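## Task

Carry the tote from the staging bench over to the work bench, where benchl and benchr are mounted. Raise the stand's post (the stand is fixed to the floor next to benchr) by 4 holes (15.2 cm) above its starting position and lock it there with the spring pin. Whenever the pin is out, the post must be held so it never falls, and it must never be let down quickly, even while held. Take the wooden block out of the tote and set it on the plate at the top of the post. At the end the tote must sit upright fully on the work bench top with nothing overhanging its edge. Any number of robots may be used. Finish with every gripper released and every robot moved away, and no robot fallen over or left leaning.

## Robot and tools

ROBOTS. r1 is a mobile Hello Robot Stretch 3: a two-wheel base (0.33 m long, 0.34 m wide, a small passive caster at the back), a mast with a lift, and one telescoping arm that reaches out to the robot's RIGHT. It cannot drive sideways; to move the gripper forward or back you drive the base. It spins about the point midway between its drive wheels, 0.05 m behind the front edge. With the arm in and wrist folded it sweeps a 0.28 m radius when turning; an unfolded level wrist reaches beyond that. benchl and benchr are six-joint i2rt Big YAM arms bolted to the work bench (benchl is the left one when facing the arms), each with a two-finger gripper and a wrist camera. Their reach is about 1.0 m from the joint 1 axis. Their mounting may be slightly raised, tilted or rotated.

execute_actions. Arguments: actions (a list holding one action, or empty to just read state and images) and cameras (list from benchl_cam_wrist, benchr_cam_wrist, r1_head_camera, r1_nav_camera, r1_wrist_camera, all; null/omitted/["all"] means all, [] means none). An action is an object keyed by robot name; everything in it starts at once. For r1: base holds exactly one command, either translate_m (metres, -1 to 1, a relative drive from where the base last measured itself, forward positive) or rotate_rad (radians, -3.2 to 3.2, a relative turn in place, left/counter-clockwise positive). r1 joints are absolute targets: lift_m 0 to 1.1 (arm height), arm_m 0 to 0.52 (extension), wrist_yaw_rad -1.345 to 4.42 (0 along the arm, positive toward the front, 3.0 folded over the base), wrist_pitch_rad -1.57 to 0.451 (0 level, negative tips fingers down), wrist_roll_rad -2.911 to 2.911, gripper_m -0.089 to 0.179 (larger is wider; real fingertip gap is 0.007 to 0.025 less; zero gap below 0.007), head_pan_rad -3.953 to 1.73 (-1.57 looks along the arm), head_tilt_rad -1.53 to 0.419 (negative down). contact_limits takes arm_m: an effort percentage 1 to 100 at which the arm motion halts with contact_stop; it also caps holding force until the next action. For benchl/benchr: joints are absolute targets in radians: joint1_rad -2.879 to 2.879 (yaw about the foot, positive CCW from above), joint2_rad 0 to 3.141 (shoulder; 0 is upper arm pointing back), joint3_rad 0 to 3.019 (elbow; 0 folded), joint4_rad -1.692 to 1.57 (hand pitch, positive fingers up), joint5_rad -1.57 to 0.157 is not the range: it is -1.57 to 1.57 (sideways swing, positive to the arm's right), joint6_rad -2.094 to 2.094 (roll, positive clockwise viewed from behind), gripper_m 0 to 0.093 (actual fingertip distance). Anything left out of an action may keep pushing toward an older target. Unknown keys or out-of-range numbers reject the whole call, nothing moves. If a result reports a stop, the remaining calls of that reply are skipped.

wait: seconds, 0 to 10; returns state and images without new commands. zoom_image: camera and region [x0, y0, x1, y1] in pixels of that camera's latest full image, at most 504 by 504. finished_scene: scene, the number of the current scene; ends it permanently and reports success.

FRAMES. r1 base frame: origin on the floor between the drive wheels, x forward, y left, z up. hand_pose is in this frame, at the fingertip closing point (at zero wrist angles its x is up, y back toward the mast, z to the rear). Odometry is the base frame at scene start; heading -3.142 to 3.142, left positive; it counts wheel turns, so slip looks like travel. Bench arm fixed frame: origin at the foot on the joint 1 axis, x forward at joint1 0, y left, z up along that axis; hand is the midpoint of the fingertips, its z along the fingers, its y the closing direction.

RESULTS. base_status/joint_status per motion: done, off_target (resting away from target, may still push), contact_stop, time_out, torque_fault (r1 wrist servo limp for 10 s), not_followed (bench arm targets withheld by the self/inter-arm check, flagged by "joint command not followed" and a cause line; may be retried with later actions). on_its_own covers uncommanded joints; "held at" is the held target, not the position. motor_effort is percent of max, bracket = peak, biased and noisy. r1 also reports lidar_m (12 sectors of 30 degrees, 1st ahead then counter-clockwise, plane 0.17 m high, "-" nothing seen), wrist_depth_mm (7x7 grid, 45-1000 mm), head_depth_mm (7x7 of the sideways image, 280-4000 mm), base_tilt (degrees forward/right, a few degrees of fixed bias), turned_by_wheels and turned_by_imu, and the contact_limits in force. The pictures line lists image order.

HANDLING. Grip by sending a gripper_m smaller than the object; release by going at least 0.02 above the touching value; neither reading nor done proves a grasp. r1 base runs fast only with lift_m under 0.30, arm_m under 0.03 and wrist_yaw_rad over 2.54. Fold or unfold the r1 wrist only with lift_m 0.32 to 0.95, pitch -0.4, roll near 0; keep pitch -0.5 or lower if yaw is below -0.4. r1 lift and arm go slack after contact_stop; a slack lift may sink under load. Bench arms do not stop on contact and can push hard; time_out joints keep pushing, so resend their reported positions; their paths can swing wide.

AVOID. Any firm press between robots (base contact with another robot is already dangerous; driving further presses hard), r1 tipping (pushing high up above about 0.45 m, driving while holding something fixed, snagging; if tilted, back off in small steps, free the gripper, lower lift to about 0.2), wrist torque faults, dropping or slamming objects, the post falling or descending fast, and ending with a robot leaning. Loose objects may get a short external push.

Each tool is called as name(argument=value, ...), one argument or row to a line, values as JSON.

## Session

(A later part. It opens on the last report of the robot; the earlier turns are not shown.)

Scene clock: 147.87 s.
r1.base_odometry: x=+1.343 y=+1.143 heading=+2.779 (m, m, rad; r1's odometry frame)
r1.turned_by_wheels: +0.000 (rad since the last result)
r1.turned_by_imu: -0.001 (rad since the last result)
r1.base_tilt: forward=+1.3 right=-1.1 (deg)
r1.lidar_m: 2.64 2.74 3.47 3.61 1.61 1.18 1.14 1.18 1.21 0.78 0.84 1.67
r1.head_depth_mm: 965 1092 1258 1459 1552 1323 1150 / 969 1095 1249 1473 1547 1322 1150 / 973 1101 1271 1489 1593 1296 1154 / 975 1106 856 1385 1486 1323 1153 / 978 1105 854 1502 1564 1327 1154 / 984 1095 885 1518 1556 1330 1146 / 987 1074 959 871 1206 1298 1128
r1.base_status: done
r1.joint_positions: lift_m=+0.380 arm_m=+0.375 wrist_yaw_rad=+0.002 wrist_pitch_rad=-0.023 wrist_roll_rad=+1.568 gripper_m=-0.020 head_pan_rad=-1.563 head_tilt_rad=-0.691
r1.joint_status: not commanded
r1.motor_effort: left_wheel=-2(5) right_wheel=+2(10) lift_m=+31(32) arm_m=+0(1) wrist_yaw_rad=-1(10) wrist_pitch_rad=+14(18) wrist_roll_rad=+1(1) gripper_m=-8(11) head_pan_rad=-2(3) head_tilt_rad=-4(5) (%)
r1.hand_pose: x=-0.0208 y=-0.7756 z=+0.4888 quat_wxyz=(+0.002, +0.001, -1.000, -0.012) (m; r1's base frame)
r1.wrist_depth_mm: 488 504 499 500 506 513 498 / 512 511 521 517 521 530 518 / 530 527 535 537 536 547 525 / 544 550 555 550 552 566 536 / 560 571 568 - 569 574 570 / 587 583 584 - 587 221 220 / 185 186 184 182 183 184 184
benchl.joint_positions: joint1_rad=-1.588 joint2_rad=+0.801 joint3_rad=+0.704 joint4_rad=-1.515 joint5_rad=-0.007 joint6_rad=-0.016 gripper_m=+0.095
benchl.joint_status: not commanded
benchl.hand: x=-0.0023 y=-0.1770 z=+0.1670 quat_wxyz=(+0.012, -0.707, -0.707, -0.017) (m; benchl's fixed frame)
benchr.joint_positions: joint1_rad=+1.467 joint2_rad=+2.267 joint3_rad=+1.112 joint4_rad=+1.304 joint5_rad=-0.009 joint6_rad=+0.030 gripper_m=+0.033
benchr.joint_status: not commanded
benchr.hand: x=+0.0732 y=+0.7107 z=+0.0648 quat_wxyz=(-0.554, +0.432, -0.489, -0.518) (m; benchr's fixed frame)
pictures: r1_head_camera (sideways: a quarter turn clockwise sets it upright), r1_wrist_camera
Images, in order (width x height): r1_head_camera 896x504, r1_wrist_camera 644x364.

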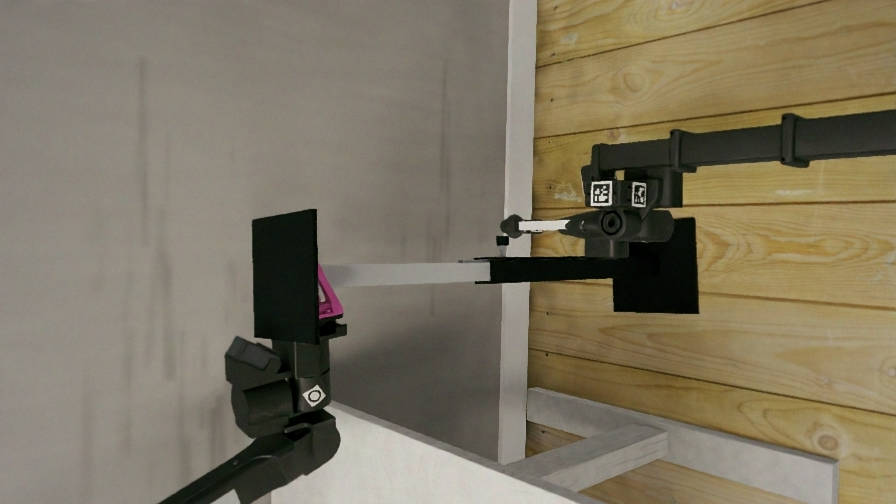

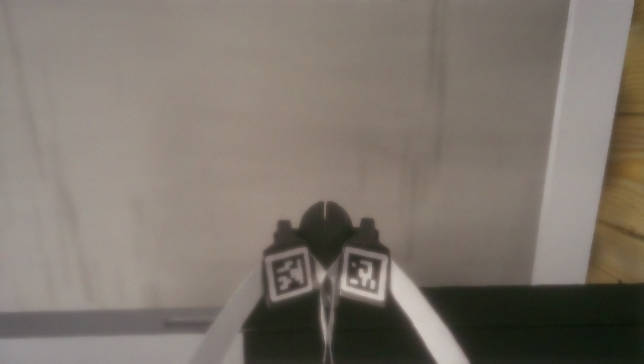

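Too short; reach further.

execute_actions(
  actions=[
    {"r1":{"joints":{"gripper_m":0.07,"arm_m":0.40,"lift_m":0.377}}},
  ],
  cameras=[],
)

execute_actions(
  actions=[
    {"r1":{"base":{"translate_m":0.022}}},
  ],
  cameras=["r1_wrist_camera"],
)

execute_actions(
  actions=[
    {"r1":{"joints":{"gripper_m":-0.03}}},
  ],
  cameras=["r1_wrist_camera"],
)

execute_actions(
  actions=[
    {"r1":{"base":{"translate_m":-0.025}}},
  ],
  cameras=["r1_wrist_camera","r1_head_camera"],
)

Scene clock: 155.17 s.
r1.base_odometry: x=+1.343 y=+1.143 heading=+2.779 (m, m, rad; r1's odometry frame)
r1.turned_by_wheels: +0.000 (rad since the last result)
r1.turned_by_imu: -0.001 (rad since the last result)
r1.base_tilt: forward=+1.2 right=-1.0 (deg)
r1.lidar_m: 2.64 2.74 3.48 3.61 1.61 1.18 1.14 1.19 1.21 0.78 0.84 1.67
r1.head_depth_mm: 966 1089 1251 1467 1553 1319 1150 / 971 1096 1258 1469 1552 1315 1152 / 973 1098 1260 1485 1622 1303 1146 / 969 1098 855 1382 1443 1316 1153 / 978 1105 851 1492 1563 1325 1147 / 981 1091 885 1525 1557 1319 1149 / 987 1072 961 869 1211 1293 1133
r1.base_status: not commanded
r1.joint_positions: lift_m=+0.377 arm_m=+0.400 wrist_yaw_rad=-0.002 wrist_pitch_rad=-0.022 wrist_roll_rad=+1.568 gripper_m=+0.070 head_pan_rad=-1.563 head_tilt_rad=-0.691
r1.joint_status: all done
r1.motor_effort: left_wheel=-2(4) right_wheel=+2(6) lift_m=+30(32) arm_m=+2(6) wrist_yaw_rad=+1(4) wrist_pitch_rad=+14(14) wrist_roll_rad=+1(1) gripper_m=+1(80) head_pan_rad=-2(3) head_tilt_rad=-5(4) (%)
r1.hand_pose: x=-0.0220 y=-0.8003 z=+0.4860 quat_wxyz=(+0.002, -0.001, -1.000, -0.012) (m; r1's base frame)
r1.wrist_depth_mm: 473 477 480 475 483 489 478 / 481 500 499 492 502 505 492 / 505 507 511 504 511 512 516 / 521 528 524 530 533 532 527 / 540 539 547 546 545 557 533 / 561 552 560 554 573 565 555 / 187 186 176 169 169 168 168
benchl.joint_positions: joint1_rad=-1.588 joint2_rad=+0.801 joint3_rad=+0.704 joint4_rad=-1.515 joint5_rad=-0.007 joint6_rad=-0.016 gripper_m=+0.095
benchl.joint_status: not commanded
benchl.hand: x=-0.0023 y=-0.1770 z=+0.1670 quat_wxyz=(+0.012, -0.707, -0.707, -0.017) (m; benchl's fixed frame)
benchr.joint_positions: joint1_rad=+1.467 joint2_rad=+2.267 joint3_rad=+1.112 joint4_rad=+1.304 joint5_rad=-0.009 joint6_rad=+0.030 gripper_m=+0.033
benchr.joint_status: not commanded
benchr.hand: x=+0.0732 y=+0.7107 z=+0.0648 quat_wxyz=(-0.554, +0.432, -0.489, -0.518) (m; benchr's fixed frame)
pictures: none
No camera images: the call's "cameras" was empty. Leave "cameras" out to get every camera's image.

Scene clock: 156.23 s.
r1.base_odometry: x=+1.322 y=+1.151 heading=+2.779 (m, m, rad; r1's odometry frame)
r1.turned_by_wheels: +0.000 (rad since the last result)
r1.turned_by_imu: +0.000 (rad since the last result)
r1.base_tilt: forward=+1.4 right=-1.0 (deg)
r1.lidar_m: 2.61 2.72 3.46 3.18 1.64 1.20 1.16 1.20 1.21 0.78 0.83 1.66
r1.head_depth_mm: 963 1092 1255 1475 1554 1319 1157 / 971 1094 1257 1476 1559 1326 1151 / 972 1102 1267 1492 1618 1301 1144 / 980 1100 855 1388 1311 1329 1157 / 979 1107 1199 1501 1566 1327 1155 / 984 1100 861 1508 1515 1316 1153 / 992 1055 1000 843 1126 1301 1125
r1.base_status: done
r1.joint_positions: lift_m=+0.377 arm_m=+0.400 wrist_yaw_rad=-0.002 wrist_pitch_rad=-0.022 wrist_roll_rad=+1.568 gripper_m=+0.070 head_pan_rad=-1.563 head_tilt_rad=-0.691
r1.joint_status: not commanded
r1.motor_effort: left_wheel=-2(2) right_wheel=+1(7) lift_m=+30(31) arm_m=+3(2) wrist_yaw_rad=+1(1) wrist_pitch_rad=+14(14) wrist_roll_rad=+1(1) gripper_m=+1(1) head_pan_rad=-2(3) head_tilt_rad=-4(5) (%)
r1.hand_pose: x=-0.0219 y=-0.8003 z=+0.4860 quat_wxyz=(+0.002, -0.001, -1.000, -0.012) (m; r1's base frame)
r1.wrist_depth_mm: 477 482 478 486 479 488 480 / 487 486 497 494 498 503 501 / 498 500 508 516 519 518 505 / 524 521 522 527 539 537 518 / 535 540 549 538 547 547 539 / 551 551 168 169 168 179 177 / 157 156 153 153 154 155 156
benchl.joint_positions: joint1_rad=-1.588 joint2_rad=+0.801 joint3_rad=+0.704 joint4_rad=-1.515 joint5_rad=-0.007 joint6_rad=-0.016 gripper_m=+0.095
benchl.joint_status: not commanded
benchl.hand: x=-0.0023 y=-0.1770 z=+0.1670 quat_wxyz=(+0.012, -0.707, -0.707, -0.017) (m; benchl's fixed frame)
benchr.joint_positions: joint1_rad=+1.467 joint2_rad=+2.267 joint3_rad=+1.112 joint4_rad=+1.304 joint5_rad=-0.009 joint6_rad=+0.030 gripper_m=+0.033
benchr.joint_status: not commanded
benchr.hand: x=+0.0732 y=+0.7107 z=+0.0648 quat_wxyz=(-0.554, +0.432, -0.489, -0.518) (m; benchr's fixed frame)
pictures: r1_wrist_camera
Images, in order (width x height): r1_wrist_camera 644x364.

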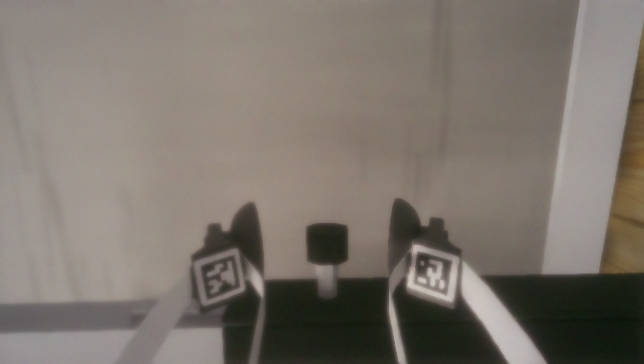

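Scene clock: 157.73 s.
r1.base_odometry: x=+1.322 y=+1.151 heading=+2.779 (m, m, rad; r1's odometry frame)
r1.turned_by_wheels: +0.000 (rad since the last result)
r1.turned_by_imu: +0.000 (rad since the last result)
r1.base_tilt: forward=+1.3 right=-0.9 (deg)
r1.lidar_m: 2.61 2.72 3.48 3.18 1.65 1.20 1.16 1.21 1.21 0.78 0.83 1.66
r1.head_depth_mm: 966 1096 1249 1473 1560 1325 1153 / 967 1096 1258 1477 1551 1325 1153 / 970 1098 1257 1481 1628 1297 1149 / 971 1102 856 1386 1313 1326 1148 / 981 1101 1193 1499 1558 1332 1157 / 985 1093 852 1504 1517 1313 1158 / 981 1055 997 843 1118 1298 1131
r1.base_status: not commanded
r1.joint_positions: lift_m=+0.377 arm_m=+0.400 wrist_yaw_rad=-0.002 wrist_pitch_rad=-0.022 wrist_roll_rad=+1.571 gripper_m=-0.029 head_pan_rad=-1.563 head_tilt_rad=-0.691
r1.joint_status: all done
r1.motor_effort: left_wheel=-2(2) right_wheel=+3(3) lift_m=+31(31) arm_m=+2(2) wrist_yaw_rad=+2(0) wrist_pitch_rad=+14(14) wrist_roll_rad=+0(1) gripper_m=-19(96) head_pan_rad=-2(2) head_tilt_rad=-4(5) (%)
r1.hand_pose: x=-0.0220 y=-0.8003 z=+0.4860 quat_wxyz=(+0.000, -0.001, -1.000, -0.012) (m; r1's base frame)
r1.wrist_depth_mm: 470 474 484 483 483 489 483 / 486 492 497 493 501 501 492 / 499 507 505 512 515 516 504 / 525 523 523 533 532 537 522 / 535 543 534 166 555 549 540 / 557 554 550 164 179 178 177 / 156 156 153 153 155 155 156
benchl.joint_positions: joint1_rad=-1.588 joint2_rad=+0.801 joint3_rad=+0.704 joint4_rad=-1.515 joint5_rad=-0.007 joint6_rad=-0.016 gripper_m=+0.095
benchl.joint_status: not commanded
benchl.hand: x=-0.0023 y=-0.1770 z=+0.1670 quat_wxyz=(+0.012, -0.707, -0.707, -0.017) (m; benchl's fixed frame)
benchr.joint_positions: joint1_rad=+1.467 joint2_rad=+2.267 joint3_rad=+1.112 joint4_rad=+1.304 joint5_rad=-0.009 joint6_rad=+0.030 gripper_m=+0.033
benchr.joint_status: not commanded
benchr.hand: x=+0.0732 y=+0.7107 z=+0.0648 quat_wxyz=(-0.554, +0.432, -0.489, -0.518) (m; benchr's fixed frame)
pictures: r1_wrist_camera
Images, in order (width x height): r1_wrist_camera 644x364.

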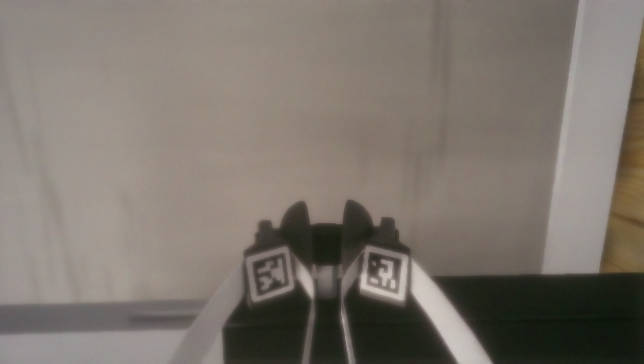

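Scene clock: 158.83 s.
r1.base_odometry: x=+1.346 y=+1.142 heading=+2.780 (m, m, rad; r1's odometry frame)
r1.turned_by_wheels: +0.001 (rad since the last result)
r1.turned_by_imu: +0.001 (rad since the last result)
r1.base_tilt: forward=+1.2 right=-1.0 (deg)
r1.lidar_m: 2.64 2.75 3.48 3.18 1.61 1.18 1.14 1.18 1.21 0.78 0.84 1.67
r1.head_depth_mm: 968 1086 1255 1478 1560 1323 1152 / 972 1096 1257 1473 1560 1325 1155 / 974 1096 1268 1482 1633 1299 1151 / 981 1099 856 1385 1290 1321 1146 / 981 1102 852 1506 1568 1324 1155 / 980 1097 886 1506 1560 1329 1155 / 988 1072 960 870 1210 1297 1130
r1.base_status: done
r1.joint_positions: lift_m=+0.377 arm_m=+0.400 wrist_yaw_rad=+0.052 wrist_pitch_rad=-0.023 wrist_roll_rad=+1.571 gripper_m=-0.029 head_pan_rad=-1.563 head_tilt_rad=-0.691
r1.joint_status: not commanded
r1.on_its_own: right_wheel is at rest, and its effort (-24) is outside its rest range (-18 to +18); wrist_yaw_rad is at rest, and its effort (-32) is outside its rest range (-12 to +12)
r1.motor_effort: left_wheel=+12(14) right_wheel=-24(27) lift_m=+30(31) arm_m=+2(3) wrist_yaw_rad=-32(32) wrist_pitch_rad=+14(14) wrist_roll_rad=+0(0) gripper_m=-19(20) head_pan_rad=-2(3) head_tilt_rad=-5(4) (%)
r1.hand_pose: x=-0.0082 y=-0.7999 z=+0.4857 quat_wxyz=(+0.001, +0.026, -1.000, -0.012) (m; r1's base frame)
r1.wrist_depth_mm: 468 471 473 472 472 472 476 / 484 484 484 491 489 499 491 / 501 504 507 504 510 519 507 / 520 521 535 535 535 530 529 / 548 542 555 547 566 562 551 / 575 569 575 172 194 193 191 / 164 164 158 159 158 161 162
benchl.joint_positions: joint1_rad=-1.588 joint2_rad=+0.801 joint3_rad=+0.704 joint4_rad=-1.515 joint5_rad=-0.007 joint6_rad=-0.016 gripper_m=+0.095
benchl.joint_status: not commanded
benchl.hand: x=-0.0023 y=-0.1770 z=+0.1670 quat_wxyz=(+0.012, -0.707, -0.707, -0.017) (m; benchl's fixed frame)
benchr.joint_positions: joint1_rad=+1.467 joint2_rad=+2.267 joint3_rad=+1.112 joint4_rad=+1.304 joint5_rad=-0.009 joint6_rad=+0.030 gripper_m=+0.033
benchr.joint_status: not commanded
benchr.hand: x=+0.0732 y=+0.7107 z=+0.0648 quat_wxyz=(-0.554, +0.432, -0.489, -0.518) (m; benchr's fixed frame)
pictures: r1_head_camera (sideways: a quarter turn clockwise sets it upright), r1_wrist_camera
Images, in order (width x height): r1_head_camera 896x504, r1_wrist_camera 644x364.

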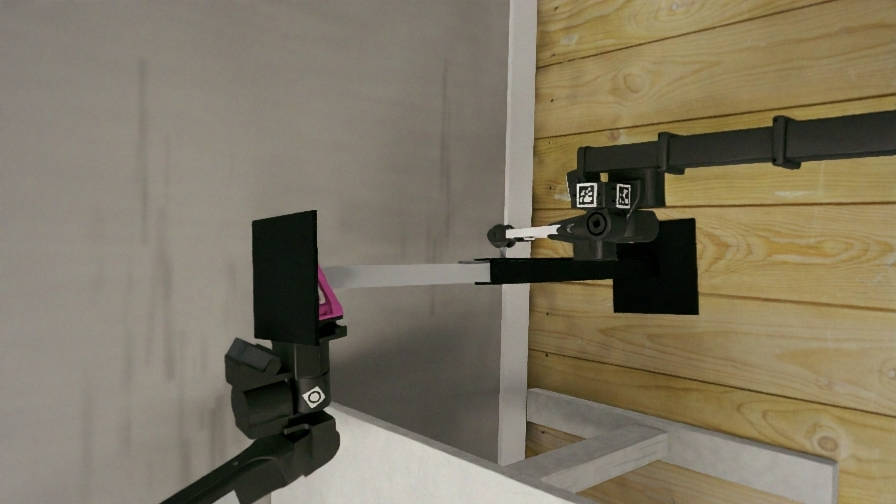

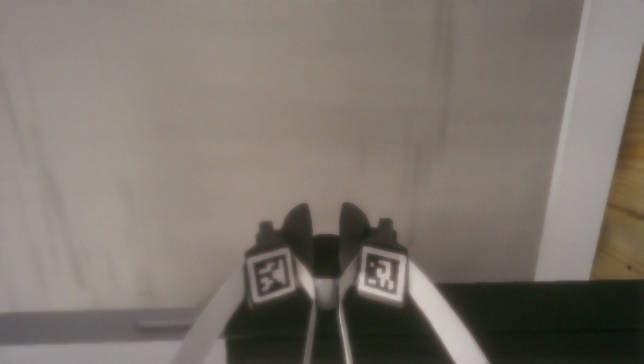

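execute_actions(
  actions=[
    {"r1":{"base":{"translate_m":-0.013}}},
  ],
  cameras=[],
)

execute_actions(
  actions=[
    {"benchr":{"joints":{"joint2_rad":2.12,"joint3_rad":1.11,"joint4_rad":1.18}}},
  ],
  cameras=["r1_wrist_camera","r1_head_camera"],
)

Scene clock: 163.97 s.
r1.base_odometry: x=+1.358 y=+1.138 heading=+2.781 (m, m, rad; r1's odometry frame)
r1.turned_by_wheels: +0.001 (rad since the last result)
r1.turned_by_imu: +0.000 (rad since the last result)
r1.base_tilt: forward=+1.4 right=-1.0 (deg)
r1.lidar_m: 2.65 2.76 3.49 3.17 1.59 1.16 1.12 1.17 1.21 0.78 0.85 1.67
r1.head_depth_mm: 967 1088 1253 1471 1562 1330 1144 / 968 1094 1258 1473 1559 1325 1151 / 969 1099 1274 1486 1620 1296 1147 / 977 1106 1193 1423 1271 1330 1149 / 974 1104 849 1497 1557 1324 1159 / 984 1095 1038 1503 1557 1316 1150 / 986 1072 884 897 1237 1297 1139
r1.base_status: done
r1.joint_positions: lift_m=+0.377 arm_m=+0.400 wrist_yaw_rad=+0.103 wrist_pitch_rad=-0.023 wrist_roll_rad=+1.571 gripper_m=-0.029 head_pan_rad=-1.563 head_tilt_rad=-0.691
r1.joint_status: not commanded
r1.on_its_own: wrist_yaw_rad is held at +0.069, not at your +0.000, by its stall guard, which is still easing
r1.motor_effort: left_wheel=+8(10) right_wheel=-17(19) lift_m=+30(31) arm_m=+2(2) wrist_yaw_rad=-21(22) wrist_pitch_rad=+14(14) wrist_roll_rad=+0(0) gripper_m=-18(19) head_pan_rad=-2(3) head_tilt_rad=-5(4) (%)
r1.hand_pose: x=+0.0049 y=-0.7989 z=+0.4857 quat_wxyz=(+0.001, +0.052, -0.999, -0.012) (m; r1's base frame)
r1.wrist_depth_mm: 459 458 461 469 469 479 469 / 476 484 487 495 495 497 490 / 504 497 509 511 516 510 504 / 524 534 534 538 542 543 531 / 551 557 554 179 566 568 557 / 576 580 577 173 192 191 191 / 165 166 162 162 162 165 165
benchl.joint_positions: joint1_rad=-1.588 joint2_rad=+0.801 joint3_rad=+0.704 joint4_rad=-1.515 joint5_rad=-0.007 joint6_rad=-0.016 gripper_m=+0.095
benchl.joint_status: not commanded
benchl.hand: x=-0.0023 y=-0.1770 z=+0.1670 quat_wxyz=(+0.012, -0.707, -0.707, -0.017) (m; benchl's fixed frame)
benchr.joint_positions: joint1_rad=+1.467 joint2_rad=+2.267 joint3_rad=+1.112 joint4_rad=+1.304 joint5_rad=-0.009 joint6_rad=+0.030 gripper_m=+0.033
benchr.joint_status: not commanded
benchr.hand: x=+0.0732 y=+0.7107 z=+0.0648 quat_wxyz=(-0.554, +0.432, -0.489, -0.518) (m; benchr's fixed frame)
pictures: none
No camera images: the call's "cameras" was empty. Leave "cameras" out to get every camera's image.

Scene clock: 164.80 s.
r1.base_odometry: x=+1.358 y=+1.138 heading=+2.780 (m, m, rad; r1's odometry frame)
r1.turned_by_wheels: -0.001 (rad since the last result)
r1.turned_by_imu: -0.001 (rad since the last result)
r1.base_tilt: forward=+1.3 right=-1.0 (deg)
r1.lidar_m: 2.65 2.76 3.47 3.18 1.59 1.16 1.12 1.17 1.21 0.78 0.85 1.67
r1.head_depth_mm: 967 1095 1257 1476 1565 1329 1151 / 966 1101 1262 1478 1560 1333 1156 / 970 1098 1261 1482 1626 1306 1149 / 976 1102 1195 1455 1298 1326 1154 / 982 1111 844 1488 1560 1320 1153 / 983 1085 1008 1504 1550 1321 1149 / 987 1076 961 898 1243 1290 1142
r1.base_status: not commanded
r1.joint_positions: lift_m=+0.377 arm_m=+0.400 wrist_yaw_rad=+0.116 wrist_pitch_rad=-0.023 wrist_roll_rad=+1.571 gripper_m=-0.029 head_pan_rad=-1.563 head_tilt_rad=-0.691
r1.joint_status: not commanded
r1.on_its_own: wrist_yaw_rad is held at +0.120, not at your +0.000, by its stall guard, which is not easing now
r1.motor_effort: left_wheel=-2(8) right_wheel=+2(17) lift_m=+31(31) arm_m=+3(2) wrist_yaw_rad=+2(22) wrist_pitch_rad=+14(14) wrist_roll_rad=+0(0) gripper_m=-18(18) head_pan_rad=-2(3) head_tilt_rad=-5(4) (%)
r1.hand_pose: x=+0.0083 y=-0.7985 z=+0.4857 quat_wxyz=(+0.001, +0.058, -0.998, -0.012) (m; r1's base frame)
r1.wrist_depth_mm: 458 469 462 460 475 473 466 / 476 481 484 485 488 497 487 / 494 509 513 514 520 518 501 / 529 533 536 539 543 555 531 / 568 569 564 177 565 573 560 / 579 582 589 172 189 189 190 / 166 168 161 162 164 164 165
benchl.joint_positions: joint1_rad=-1.588 joint2_rad=+0.801 joint3_rad=+0.704 joint4_rad=-1.515 joint5_rad=-0.007 joint6_rad=-0.016 gripper_m=+0.095
benchl.joint_status: not commanded
benchl.hand: x=-0.0023 y=-0.1770 z=+0.1670 quat_wxyz=(+0.012, -0.707, -0.707, -0.017) (m; benchl's fixed frame)
benchr.joint_positions: joint1_rad=+1.467 joint2_rad=+2.226 joint3_rad=+1.098 joint4_rad=+1.215 joint5_rad=-0.009 joint6_rad=+0.033 gripper_m=+0.033
benchr.joint_status: all done
benchr.hand: x=+0.0733 y=+0.7116 z=+0.0651 quat_wxyz=(-0.537, +0.447, -0.507, -0.505) (m; benchr's fixed frame)
pictures: r1_head_camera (sideways: a quarter turn clockwise sets it upright), r1_wrist_camera
Images, in order (width x height): r1_head_camera 896x504, r1_wrist_camera 644x364.

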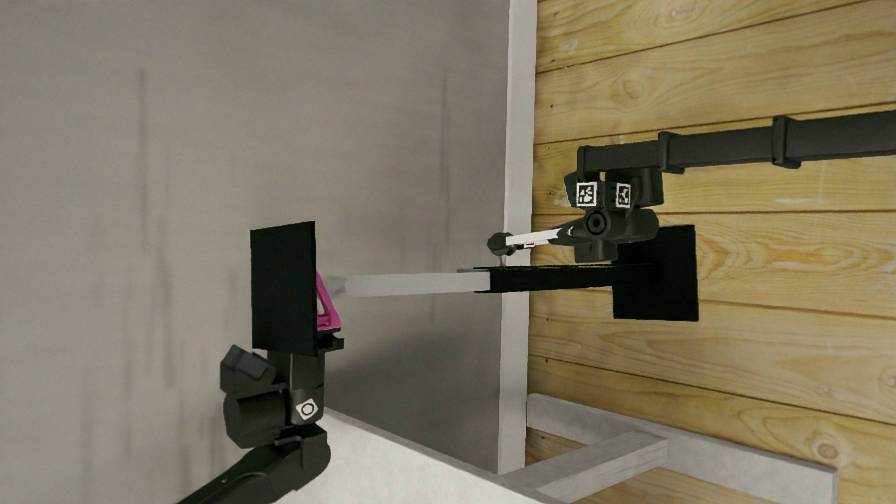

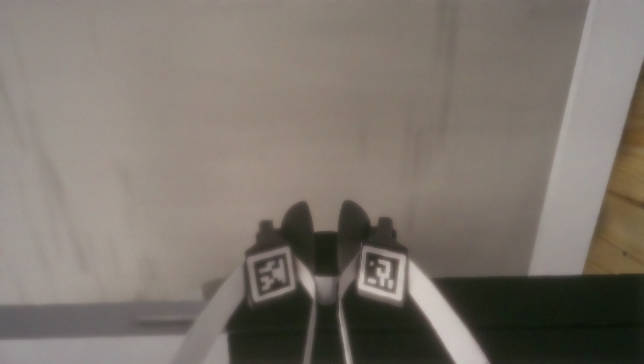

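execute_actions(
  actions=[
    {"r1":{"joints":{"gripper_m":0.07}},"benchr":{"joints":{"joint2_rad":2.2}}},
  ],
  cameras=[],
)

execute_actions(
  actions=[
    {"r1":{"base":{"translate_m":-0.6},"joints":{"arm_m":0.0,"wrist_yaw_rad":0,"wrist_roll_rad":0}}},
  ],
  cameras=[],
)

execute_actions(
  actions=[
    {"r1":{"base":{"rotate_rad":1.57}}},
  ],
  cameras=[],
)

execute_actions(
  actions=[
    {"r1":{"base":{"translate_m":-0.78},"joints":{"arm_m":0.1,"head_tilt_rad":-0.8}}},
  ],
  cameras=["r1_wrist_camera","r1_head_camera"],
)

Scene clock: 174.47 s.
r1.base_odometry: x=+1.358 y=+1.138 heading=+2.780 (m, m, rad; r1's odometry frame)
r1.turned_by_wheels: +0.000 (rad since the last result)
r1.turned_by_imu: -0.001 (rad since the last result)
r1.base_tilt: forward=+1.3 right=-0.9 (deg)
r1.lidar_m: 2.66 2.76 3.47 3.18 1.59 1.16 1.12 1.17 1.21 0.79 0.85 1.66
r1.head_depth_mm: 964 1090 1252 1472 1565 1323 1150 / 970 1097 1256 1478 1559 1322 1151 / 968 1094 1260 1476 1627 1301 1148 / 966 1101 1196 1419 1282 1321 1154 / 982 1107 845 1507 1568 1323 1151 / 980 1094 1004 1512 1562 1326 1155 / 983 1079 965 899 1246 1299 1137
r1.base_status: not commanded
r1.joint_positions: lift_m=+0.377 arm_m=+0.400 wrist_yaw_rad=+0.118 wrist_pitch_rad=-0.023 wrist_roll_rad=+1.571 gripper_m=+0.070 head_pan_rad=-1.563 head_tilt_rad=-0.691
r1.joint_status: all done
r1.on_its_own: wrist_yaw_rad is held at +0.120, not at your +0.000, by its stall guard, which is not easing now
r1.motor_effort: left_wheel=-2(2) right_wheel=+2(3) lift_m=+31(31) arm_m=+2(2) wrist_yaw_rad=+1(2) wrist_pitch_rad=+14(14) wrist_roll_rad=+0(0) gripper_m=+1(81) head_pan_rad=-3(3) head_tilt_rad=-5(4) (%)
r1.hand_pose: x=+0.0087 y=-0.7986 z=+0.4858 quat_wxyz=(+0.001, +0.059, -0.998, -0.012) (m; r1's base frame)
r1.wrist_depth_mm: 461 456 466 469 467 472 467 / 481 484 479 487 496 493 493 / 504 510 506 510 517 520 506 / 525 538 538 542 545 544 528 / 555 558 561 556 572 576 556 / 581 585 180 181 180 189 188 / 166 167 165 162 164 164 165
benchl.joint_positions: joint1_rad=-1.588 joint2_rad=+0.801 joint3_rad=+0.704 joint4_rad=-1.515 joint5_rad=-0.007 joint6_rad=-0.016 gripper_m=+0.095
benchl.joint_status: not commanded
benchl.hand: x=-0.0023 y=-0.1770 z=+0.1670 quat_wxyz=(+0.012, -0.707, -0.707, -0.017) (m; benchl's fixed frame)
benchr.joint_positions: joint1_rad=+1.467 joint2_rad=+2.228 joint3_rad=+1.098 joint4_rad=+1.215 joint5_rad=-0.009 joint6_rad=+0.033 gripper_m=+0.033
benchr.joint_status: all done
benchr.hand: x=+0.0733 y=+0.7115 z=+0.0641 quat_wxyz=(-0.537, +0.447, -0.508, -0.504) (m; benchr's fixed frame)
pictures: none
No camera images: the call's "cameras" was empty. Leave "cameras" out to get every camera's image.

Scene clock: 181.60 s.
r1.base_odometry: x=+1.919 y=+0.926 heading=+2.780 (m, m, rad; r1's odometry frame)
r1.turned_by_wheels: +0.000 (rad since the last result)
r1.turned_by_imu: -0.006 (rad since the last result)
r1.base_tilt: forward=+1.2 right=-1.1 (deg)
r1.lidar_m: 3.26 3.39 3.75 2.02 0.74 0.54 0.52 0.54 0.74 1.17 1.03 1.26
r1.head_depth_mm: 964 1086 1256 1451 1493 1313 1156 / 971 1094 1248 1467 1563 1325 1150 / 975 1096 1266 1491 1560 1320 1146 / 973 1101 1270 1489 1563 1320 1166 / 980 1107 1268 1494 1556 1323 1149 / 981 1106 1271 1502 1563 1327 1149 / 987 1115 1280 1508 1562 1316 1145
r1.base_status: done
r1.joint_positions: lift_m=+0.377 arm_m=+0.000 wrist_yaw_rad=+0.001 wrist_pitch_rad=-0.022 wrist_roll_rad=+0.004 gripper_m=+0.070 head_pan_rad=-1.563 head_tilt_rad=-0.691
r1.joint_status: all done
r1.motor_effort: left_wheel=-1(5) right_wheel=+1(5) lift_m=+30(31) arm_m=-2(2) wrist_yaw_rad=-1(1) wrist_pitch_rad=+13(14) wrist_roll_rad=-2(3) gripper_m=+1(0) head_pan_rad=-2(2) head_tilt_rad=-5(4) (%)
r1.hand_pose: x=-0.0212 y=-0.4009 z=+0.4863 quat_wxyz=(+0.706, +0.008, -0.708, -0.008) (m; r1's base frame)
r1.wrist_depth_mm: 840 847 832 847 844 836 597 / 876 857 876 866 863 852 585 / 901 914 889 895 886 888 595 / 921 928 947 921 915 886 590 / 951 976 970 986 937 882 590 / - 998 964 980 955 839 593 / 810 805 811 792 789 752 591
benchl.joint_positions: joint1_rad=-1.588 joint2_rad=+0.801 joint3_rad=+0.704 joint4_rad=-1.515 joint5_rad=-0.007 joint6_rad=-0.016 gripper_m=+0.095
benchl.joint_status: not commanded
benchl.hand: x=-0.0023 y=-0.1770 z=+0.1670 quat_wxyz=(+0.012, -0.707, -0.707, -0.017) (m; benchl's fixed frame)
benchr.joint_positions: joint1_rad=+1.467 joint2_rad=+2.228 joint3_rad=+1.098 joint4_rad=+1.215 joint5_rad=-0.009 joint6_rad=+0.033 gripper_m=+0.033
benchr.joint_status: not commanded
benchr.hand: x=+0.0733 y=+0.7115 z=+0.0641 quat_wxyz=(-0.537, +0.447, -0.508, -0.504) (m; benchr's fixed frame)
pictures: none
No camera images: the call's "cameras" was empty. Leave "cameras" out to get every camera's image.

Scene clock: 185.03 s.
r1.base_odometry: x=+1.919 y=+0.926 heading=-1.933 (m, m, rad; r1's odometry frame)
r1.turned_by_wheels: +1.570 (rad since the last result)
r1.turned_by_imu: +1.560 (rad since the last result)
r1.base_tilt: forward=+1.2 right=-1.0 (deg)
r1.lidar_m: 1.97 0.74 0.54 0.52 0.54 0.74 1.17 1.02 1.26 3.27 3.40 3.75
r1.head_depth_mm: 2624 1573 2336 1883 1517 1325 1158 / 2670 2986 2404 1902 1563 1326 1151 / 2760 2961 2403 1902 1561 1323 1146 / 2751 2973 2401 1903 1562 1327 1177 / 2761 2989 2410 1891 1569 1324 1162 / 2739 3005 2403 1894 1568 1320 1152 / 2785 3051 2425 1891 1570 1323 1152
r1.base_status: done
r1.joint_positions: lift_m=+0.377 arm_m=+0.000 wrist_yaw_rad=+0.001 wrist_pitch_rad=-0.022 wrist_roll_rad=+0.004 gripper_m=+0.070 head_pan_rad=-1.563 head_tilt_rad=-0.691
r1.joint_status: not commanded
r1.motor_effort: left_wheel=-2(5) right_wheel=+2(5) lift_m=+31(31) arm_m=-2(2) wrist_yaw_rad=-1(0) wrist_pitch_rad=+13(13) wrist_roll_rad=-2(2) gripper_m=+1(0) head_pan_rad=-3(3) head_tilt_rad=-6(5) (%)
r1.hand_pose: x=-0.0212 y=-0.4009 z=+0.4863 quat_wxyz=(+0.706, +0.008, -0.708, -0.008) (m; r1's base frame)
r1.wrist_depth_mm: - - - - - 824 709 / - - - - - - 947 / - - - - - - - / - - - - - - - / - - - - - - 841 / - - 950 - 964 - 842 / 823 811 823 808 777 795 771
benchl.joint_positions: joint1_rad=-1.588 joint2_rad=+0.801 joint3_rad=+0.704 joint4_rad=-1.515 joint5_rad=-0.007 joint6_rad=-0.016 gripper_m=+0.095
benchl.joint_status: not commanded
benchl.hand: x=-0.0023 y=-0.1770 z=+0.1670 quat_wxyz=(+0.012, -0.707, -0.707, -0.017) (m; benchl's fixed frame)
benchr.joint_positions: joint1_rad=+1.467 joint2_rad=+2.228 joint3_rad=+1.098 joint4_rad=+1.215 joint5_rad=-0.009 joint6_rad=+0.033 gripper_m=+0.033
benchr.joint_status: not commanded
benchr.hand: x=+0.0733 y=+0.7115 z=+0.0641 quat_wxyz=(-0.537, +0.447, -0.508, -0.504) (m; benchr's fixed frame)
pictures: none
No camera images: the call's "cameras" was empty. Leave "cameras" out to get every camera's image.

Scene clock: 193.97 s.
r1.base_odometry: x=+2.196 y=+1.655 heading=-1.933 (m, m, rad; r1's odometry frame)
r1.turned_by_wheels: +0.000 (rad since the last result)
r1.turned_by_imu: -0.008 (rad since the last result)
r1.base_tilt: forward=+1.3 right=-1.0 (deg)
r1.lidar_m: 2.02 0.74 0.54 0.52 0.54 0.39 0.38 0.39 0.54 0.65 3.39 4.45
r1.head_depth_mm: 1246 1131 1135 1201 1189 1170 1085 / 1592 1175 1694 1628 1458 1263 1125 / 830 837 1926 1709 1461 1295 1082 / 1624 1131 765 1426 1381 1290 1097 / 1628 1174 1966 1704 1447 1265 1117 / 2700 1172 1951 1708 1455 1259 1119 / 2859 2642 1960 1717 1463 1271 1119
r1.base_status: done
r1.joint_positions: lift_m=+0.377 arm_m=+0.100 wrist_yaw_rad=+0.001 wrist_pitch_rad=-0.022 wrist_roll_rad=+0.004 gripper_m=+0.070 head_pan_rad=-1.563 head_tilt_rad=-0.790
r1.joint_status: all done
r1.motor_effort: left_wheel=-1(6) right_wheel=+1(3) lift_m=+31(31) arm_m=+2(3) wrist_yaw_rad=-1(1) wrist_pitch_rad=+13(13) wrist_roll_rad=-2(2) gripper_m=+0(0) head_pan_rad=-2(3) head_tilt_rad=-6(18) (%)
r1.hand_pose: x=-0.0212 y=-0.5003 z=+0.4864 quat_wxyz=(+0.706, +0.008, -0.708, -0.008) (m; r1's base frame)
r1.wrist_depth_mm: - 563 568 514 586 551 426 / - - - 920 - 615 421 / - - - 658 - 640 420 / - - - 320 - 643 426 / - - - 704 - 643 421 / - - 952 733 979 606 430 / 820 776 753 726 749 671 428
benchl.joint_positions: joint1_rad=-1.588 joint2_rad=+0.801 joint3_rad=+0.704 joint4_rad=-1.515 joint5_rad=-0.007 joint6_rad=-0.016 gripper_m=+0.095
benchl.joint_status: not commanded
benchl.hand: x=-0.0023 y=-0.1770 z=+0.1670 quat_wxyz=(+0.012, -0.707, -0.707, -0.017) (m; benchl's fixed frame)
benchr.joint_positions: joint1_rad=+1.467 joint2_rad=+2.228 joint3_rad=+1.098 joint4_rad=+1.215 joint5_rad=-0.009 joint6_rad=+0.033 gripper_m=+0.033
benchr.joint_status: not commanded
benchr.hand: x=+0.0733 y=+0.7115 z=+0.0641 quat_wxyz=(-0.537, +0.447, -0.508, -0.504) (m; benchr's fixed frame)
pictures: r1_head_camera (sideways: a quarter turn clockwise sets it upright), r1_wrist_camera
Images, in order (width x height): r1_head_camera 896x504, r1_wrist_camera 644x364.

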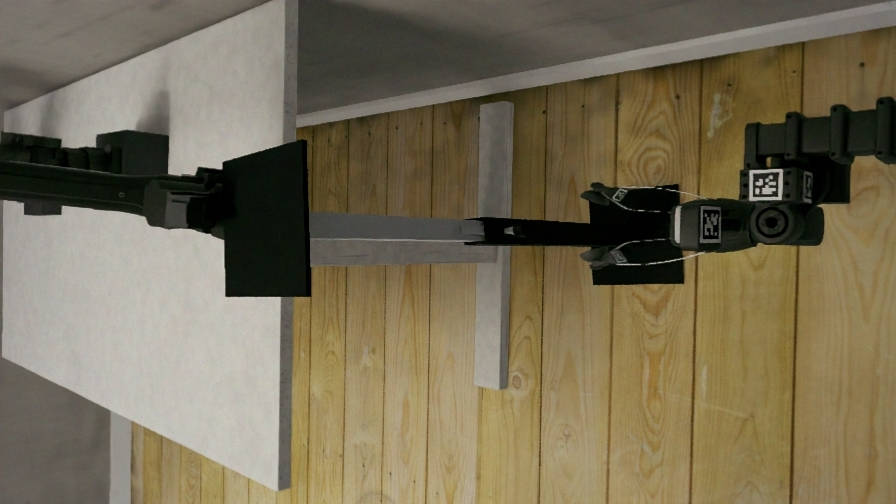

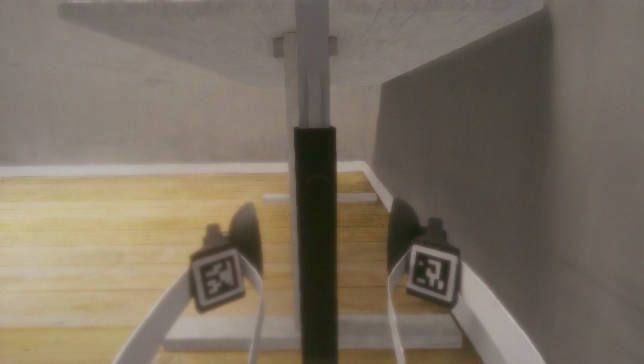

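execute_actions(
  actions=[
    {"r1":{"base":{"translate_m":0.008},"joints":{"arm_m":0.22}}},
  ],
  cameras=[],
)

execute_actions(
  actions=[
    {"r1":{"joints":{"gripper_m":-0.03}}},
  ],
  cameras=["r1_wrist_camera"],
)

execute_actions(
  actions=[
    {"r1":{"joints":{"arm_m":0.198}}},
  ],
  cameras=["r1_wrist_camera"],
)

execute_actions(
  actions=[
    {"benchr":{"joints":{"joint2_rad":2.1,"joint4_rad":1.1}}},
  ],
  cameras=["r1_head_camera"],
)

Scene clock: 203.77 s.
r1.base_odometry: x=+2.193 y=+1.647 heading=-1.933 (m, m, rad; r1's odometry frame)
r1.turned_by_wheels: +0.000 (rad since the last result)
r1.turned_by_imu: -0.001 (rad since the last result)
r1.base_tilt: forward=+1.2 right=-1.0 (deg)
r1.lidar_m: 2.03 0.74 0.54 0.52 0.54 0.40 0.39 0.40 0.55 0.65 3.38 4.46
r1.head_depth_mm: 1282 1132 1160 1229 1219 1179 1089 / 1532 1174 1733 1653 1455 1272 1130 / 829 795 788 1710 1449 1216 1126 / 1615 1172 788 1435 1378 1251 1117 / 1617 1181 1956 1720 1453 1268 1121 / 2742 1176 1965 1709 1450 1271 1115 / 2865 2655 2036 1713 1459 1265 1122
r1.base_status: done
r1.joint_positions: lift_m=+0.377 arm_m=+0.220 wrist_yaw_rad=+0.001 wrist_pitch_rad=-0.022 wrist_roll_rad=+0.004 gripper_m=+0.070 head_pan_rad=-1.563 head_tilt_rad=-0.790
r1.joint_status: all done
r1.motor_effort: left_wheel=-1(3) right_wheel=+1(5) lift_m=+31(31) arm_m=+2(1) wrist_yaw_rad=-1(1) wrist_pitch_rad=+13(13) wrist_roll_rad=-2(2) gripper_m=+0(0) head_pan_rad=-3(2) head_tilt_rad=-6(6) (%)
r1.hand_pose: x=-0.0212 y=-0.6203 z=+0.4864 quat_wxyz=(+0.706, +0.008, -0.708, -0.008) (m; r1's base frame)
r1.wrist_depth_mm: - 563 567 183 600 559 428 / - - - 189 - 639 431 / - - - 193 - 657 429 / - - - 194 - 644 433 / - - - 197 - 650 432 / - - 966 208 945 605 434 / 808 811 816 218 810 671 440
benchl.joint_positions: joint1_rad=-1.588 joint2_rad=+0.801 joint3_rad=+0.704 joint4_rad=-1.515 joint5_rad=-0.007 joint6_rad=-0.016 gripper_m=+0.095
benchl.joint_status: not commanded
benchl.hand: x=-0.0023 y=-0.1770 z=+0.1670 quat_wxyz=(+0.012, -0.707, -0.707, -0.017) (m; benchl's fixed frame)
benchr.joint_positions: joint1_rad=+1.467 joint2_rad=+2.228 joint3_rad=+1.098 joint4_rad=+1.215 joint5_rad=-0.009 joint6_rad=+0.033 gripper_m=+0.033
benchr.joint_status: not commanded
benchr.hand: x=+0.0733 y=+0.7115 z=+0.0641 quat_wxyz=(-0.537, +0.447, -0.508, -0.504) (m; benchr's fixed frame)
pictures: none
No camera images: the call's "cameras" was empty. Leave "cameras" out to get every camera's image.

Scene clock: 205.27 s.
r1.base_odometry: x=+2.193 y=+1.647 heading=-1.933 (m, m, rad; r1's odometry frame)
r1.turned_by_wheels: +0.000 (rad since the last result)
r1.turned_by_imu: +0.000 (rad since the last result)
r1.base_tilt: forward=+1.2 right=-0.9 (deg)
r1.lidar_m: 2.03 0.74 0.54 0.52 0.54 0.40 0.39 0.40 0.55 0.65 3.39 4.47
r1.head_depth_mm: 1270 1127 1160 1226 1207 1178 1079 / 1547 1175 1716 1654 1452 1268 1128 / 828 792 789 1706 1458 1225 1120 / 1633 1176 787 1439 1412 1240 1117 / 1635 1183 1968 1698 1454 1262 1119 / 2753 1177 1947 1712 1452 1257 1120 / 2848 2630 2017 1712 1449 1266 1120
r1.base_status: not commanded
r1.joint_positions: lift_m=+0.377 arm_m=+0.220 wrist_yaw_rad=-0.004 wrist_pitch_rad=-0.021 wrist_roll_rad=+0.004 gripper_m=-0.029 head_pan_rad=-1.563 head_tilt_rad=-0.790
r1.joint_status: all done
r1.motor_effort: left_wheel=-2(2) right_wheel=+3(3) lift_m=+31(31) arm_m=+2(3) wrist_yaw_rad=+2(3) wrist_pitch_rad=+13(13) wrist_roll_rad=-2(2) gripper_m=-20(96) head_pan_rad=-3(3) head_tilt_rad=-6(6) (%)
r1.hand_pose: x=-0.0226 y=-0.6203 z=+0.4865 quat_wxyz=(+0.706, +0.006, -0.708, -0.009) (m; r1's base frame)
r1.wrist_depth_mm: - 559 575 183 603 552 429 / - - - 188 - 633 426 / - - - 191 - 639 427 / - - - 194 - 645 429 / - - - 164 - 637 430 / - - - 208 927 646 434 / 805 812 802 218 785 611 431
benchl.joint_positions: joint1_rad=-1.588 joint2_rad=+0.801 joint3_rad=+0.704 joint4_rad=-1.515 joint5_rad=-0.007 joint6_rad=-0.016 gripper_m=+0.095
benchl.joint_status: not commanded
benchl.hand: x=-0.0023 y=-0.1770 z=+0.1670 quat_wxyz=(+0.012, -0.707, -0.707, -0.017) (m; benchl's fixed frame)
benchr.joint_positions: joint1_rad=+1.467 joint2_rad=+2.228 joint3_rad=+1.098 joint4_rad=+1.215 joint5_rad=-0.009 joint6_rad=+0.033 gripper_m=+0.033
benchr.joint_status: not commanded
benchr.hand: x=+0.0733 y=+0.7115 z=+0.0641 quat_wxyz=(-0.537, +0.447, -0.508, -0.504) (m; benchr's fixed frame)
pictures: r1_wrist_camera
Images, in order (width x height): r1_wrist_camera 644x364.

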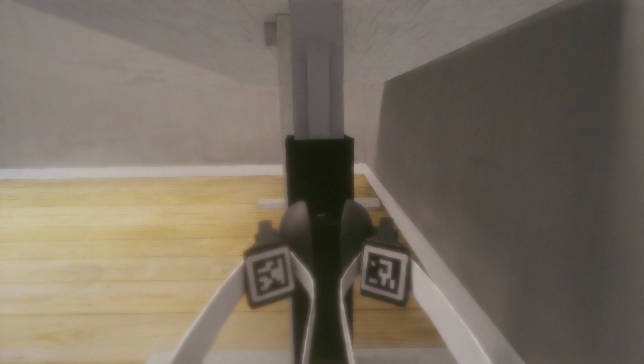

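Scene clock: 206.33 s.
r1.base_odometry: x=+2.193 y=+1.647 heading=-1.933 (m, m, rad; r1's odometry frame)
r1.turned_by_wheels: +0.000 (rad since the last result)
r1.turned_by_imu: +0.000 (rad since the last result)
r1.base_tilt: forward=+1.2 right=-0.9 (deg)
r1.lidar_m: 2.03 0.74 0.54 0.52 0.54 0.40 0.39 0.40 0.55 0.65 3.39 4.44
r1.head_depth_mm: 1274 1131 1159 1227 1218 1177 1081 / 1546 1179 1732 1655 1449 1273 1122 / 833 796 788 1712 1452 - 1123 / 1633 1175 789 1429 1407 1238 1121 / 1628 1170 1944 1710 1459 1265 1122 / 2722 1175 1964 1710 1461 1271 1116 / 2845 2610 2010 1701 1447 1258 1117
r1.base_status: not commanded
r1.joint_positions: lift_m=+0.377 arm_m=+0.198 wrist_yaw_rad=-0.004 wrist_pitch_rad=-0.020 wrist_roll_rad=+0.004 gripper_m=-0.029 head_pan_rad=-1.563 head_tilt_rad=-0.790
r1.joint_status: all done
r1.motor_effort: left_wheel=-2(2) right_wheel=+3(3) lift_m=+31(31) arm_m=-2(0) wrist_yaw_rad=+3(3) wrist_pitch_rad=+12(13) wrist_roll_rad=-2(2) gripper_m=-15(19) head_pan_rad=-3(2) head_tilt_rad=-5(6) (%)
r1.hand_pose: x=-0.0226 y=-0.5990 z=+0.4868 quat_wxyz=(+0.706, +0.006, -0.708, -0.009) (m; r1's base frame)
r1.wrist_depth_mm: - 559 559 203 583 562 428 / - - - 210 - 631 427 / - - - 215 - 639 425 / - - - 216 - 644 426 / - - - - - 651 429 / - - - 233 943 641 433 / 805 797 792 652 775 635 431
benchl.joint_positions: joint1_rad=-1.588 joint2_rad=+0.801 joint3_rad=+0.704 joint4_rad=-1.515 joint5_rad=-0.007 joint6_rad=-0.016 gripper_m=+0.095
benchl.joint_status: not commanded
benchl.hand: x=-0.0023 y=-0.1770 z=+0.1670 quat_wxyz=(+0.012, -0.707, -0.707, -0.017) (m; benchl's fixed frame)
benchr.joint_positions: joint1_rad=+1.467 joint2_rad=+2.228 joint3_rad=+1.098 joint4_rad=+1.215 joint5_rad=-0.009 joint6_rad=+0.033 gripper_m=+0.033
benchr.joint_status: not commanded
benchr.hand: x=+0.0733 y=+0.7115 z=+0.0641 quat_wxyz=(-0.537, +0.447, -0.508, -0.504) (m; benchr's fixed frame)
pictures: r1_wrist_camera
Images, in order (width x height): r1_wrist_camera 644x364.

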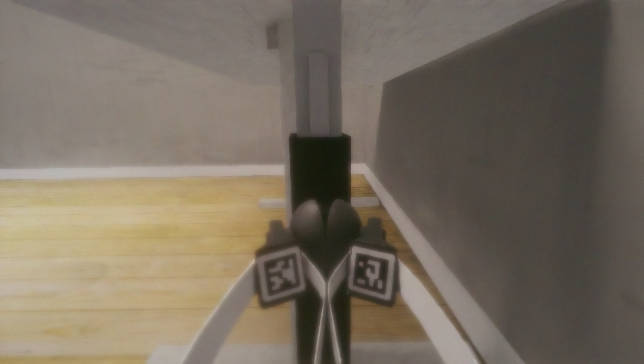

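Scene clock: 208.17 s.
r1.base_odometry: x=+2.193 y=+1.647 heading=-1.933 (m, m, rad; r1's odometry frame)
r1.turned_by_wheels: +0.000 (rad since the last result)
r1.turned_by_imu: +0.000 (rad since the last result)
r1.base_tilt: forward=+1.2 right=-1.0 (deg)
r1.lidar_m: 2.02 0.74 0.54 0.52 0.54 0.40 0.39 0.40 0.55 0.66 3.39 4.44
r1.head_depth_mm: 1275 1134 1158 1227 1215 1176 1082 / 1540 1172 1706 1651 1447 1262 1120 / 829 789 788 1701 1446 - 1123 / 1630 1183 787 1433 1416 1252 1120 / 1618 1174 1960 1703 1444 1265 1123 / 2701 1181 1961 1720 1459 1273 1123 / 2868 2637 2021 1722 1462 1269 1117
r1.base_status: not commanded
r1.joint_positions: lift_m=+0.377 arm_m=+0.198 wrist_yaw_rad=-0.004 wrist_pitch_rad=-0.020 wrist_roll_rad=+0.004 gripper_m=-0.029 head_pan_rad=-1.563 head_tilt_rad=-0.790
r1.joint_status: not commanded
r1.motor_effort: left_wheel=-2(2) right_wheel=+3(3) lift_m=+31(31) arm_m=-3(3) wrist_yaw_rad=+2(3) wrist_pitch_rad=+12(12) wrist_roll_rad=-2(2) gripper_m=-15(15) head_pan_rad=-3(2) head_tilt_rad=-5(5) (%)
r1.hand_pose: x=-0.0226 y=-0.5990 z=+0.4868 quat_wxyz=(+0.706, +0.006, -0.708, -0.009) (m; r1's base frame)
r1.wrist_depth_mm: - 564 571 205 588 554 423 / - - - 209 - 632 424 / - - - 214 - 643 428 / - - - 216 - 638 428 / - - - - - 651 432 / - - - 233 934 646 436 / 811 821 781 649 779 626 435
benchl.joint_positions: joint1_rad=-1.588 joint2_rad=+0.801 joint3_rad=+0.704 joint4_rad=-1.515 joint5_rad=-0.007 joint6_rad=-0.016 gripper_m=+0.095
benchl.joint_status: not commanded
benchl.hand: x=-0.0023 y=-0.1770 z=+0.1670 quat_wxyz=(+0.012, -0.707, -0.707, -0.017) (m; benchl's fixed frame)
benchr.joint_positions: joint1_rad=+1.467 joint2_rad=+2.215 joint3_rad=+1.096 joint4_rad=+1.180 joint5_rad=-0.010 joint6_rad=+0.031 gripper_m=+0.033
benchr.joint_status: joint4_rad time_out (moved -0.035 of -0.115); the others done
benchr.on_its_own: joint4_rad reads +1.180 and still pushes toward +1.100 since a time_out
benchr.hand: x=+0.0732 y=+0.7122 z=+0.0636 quat_wxyz=(-0.531, +0.453, -0.514, -0.498) (m; benchr's fixed frame)
pictures: r1_head_camera (sideways: a quarter turn clockwise sets it upright)
Images, in order (width x height): r1_head_camera 896x504.

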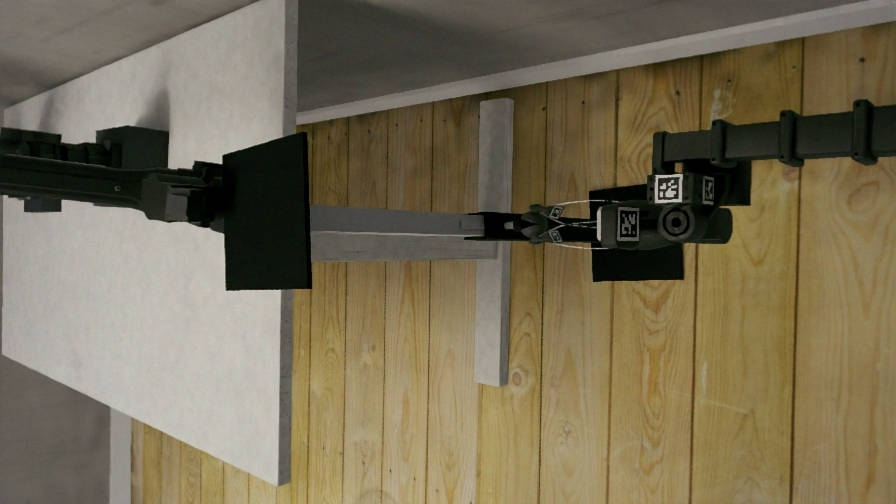

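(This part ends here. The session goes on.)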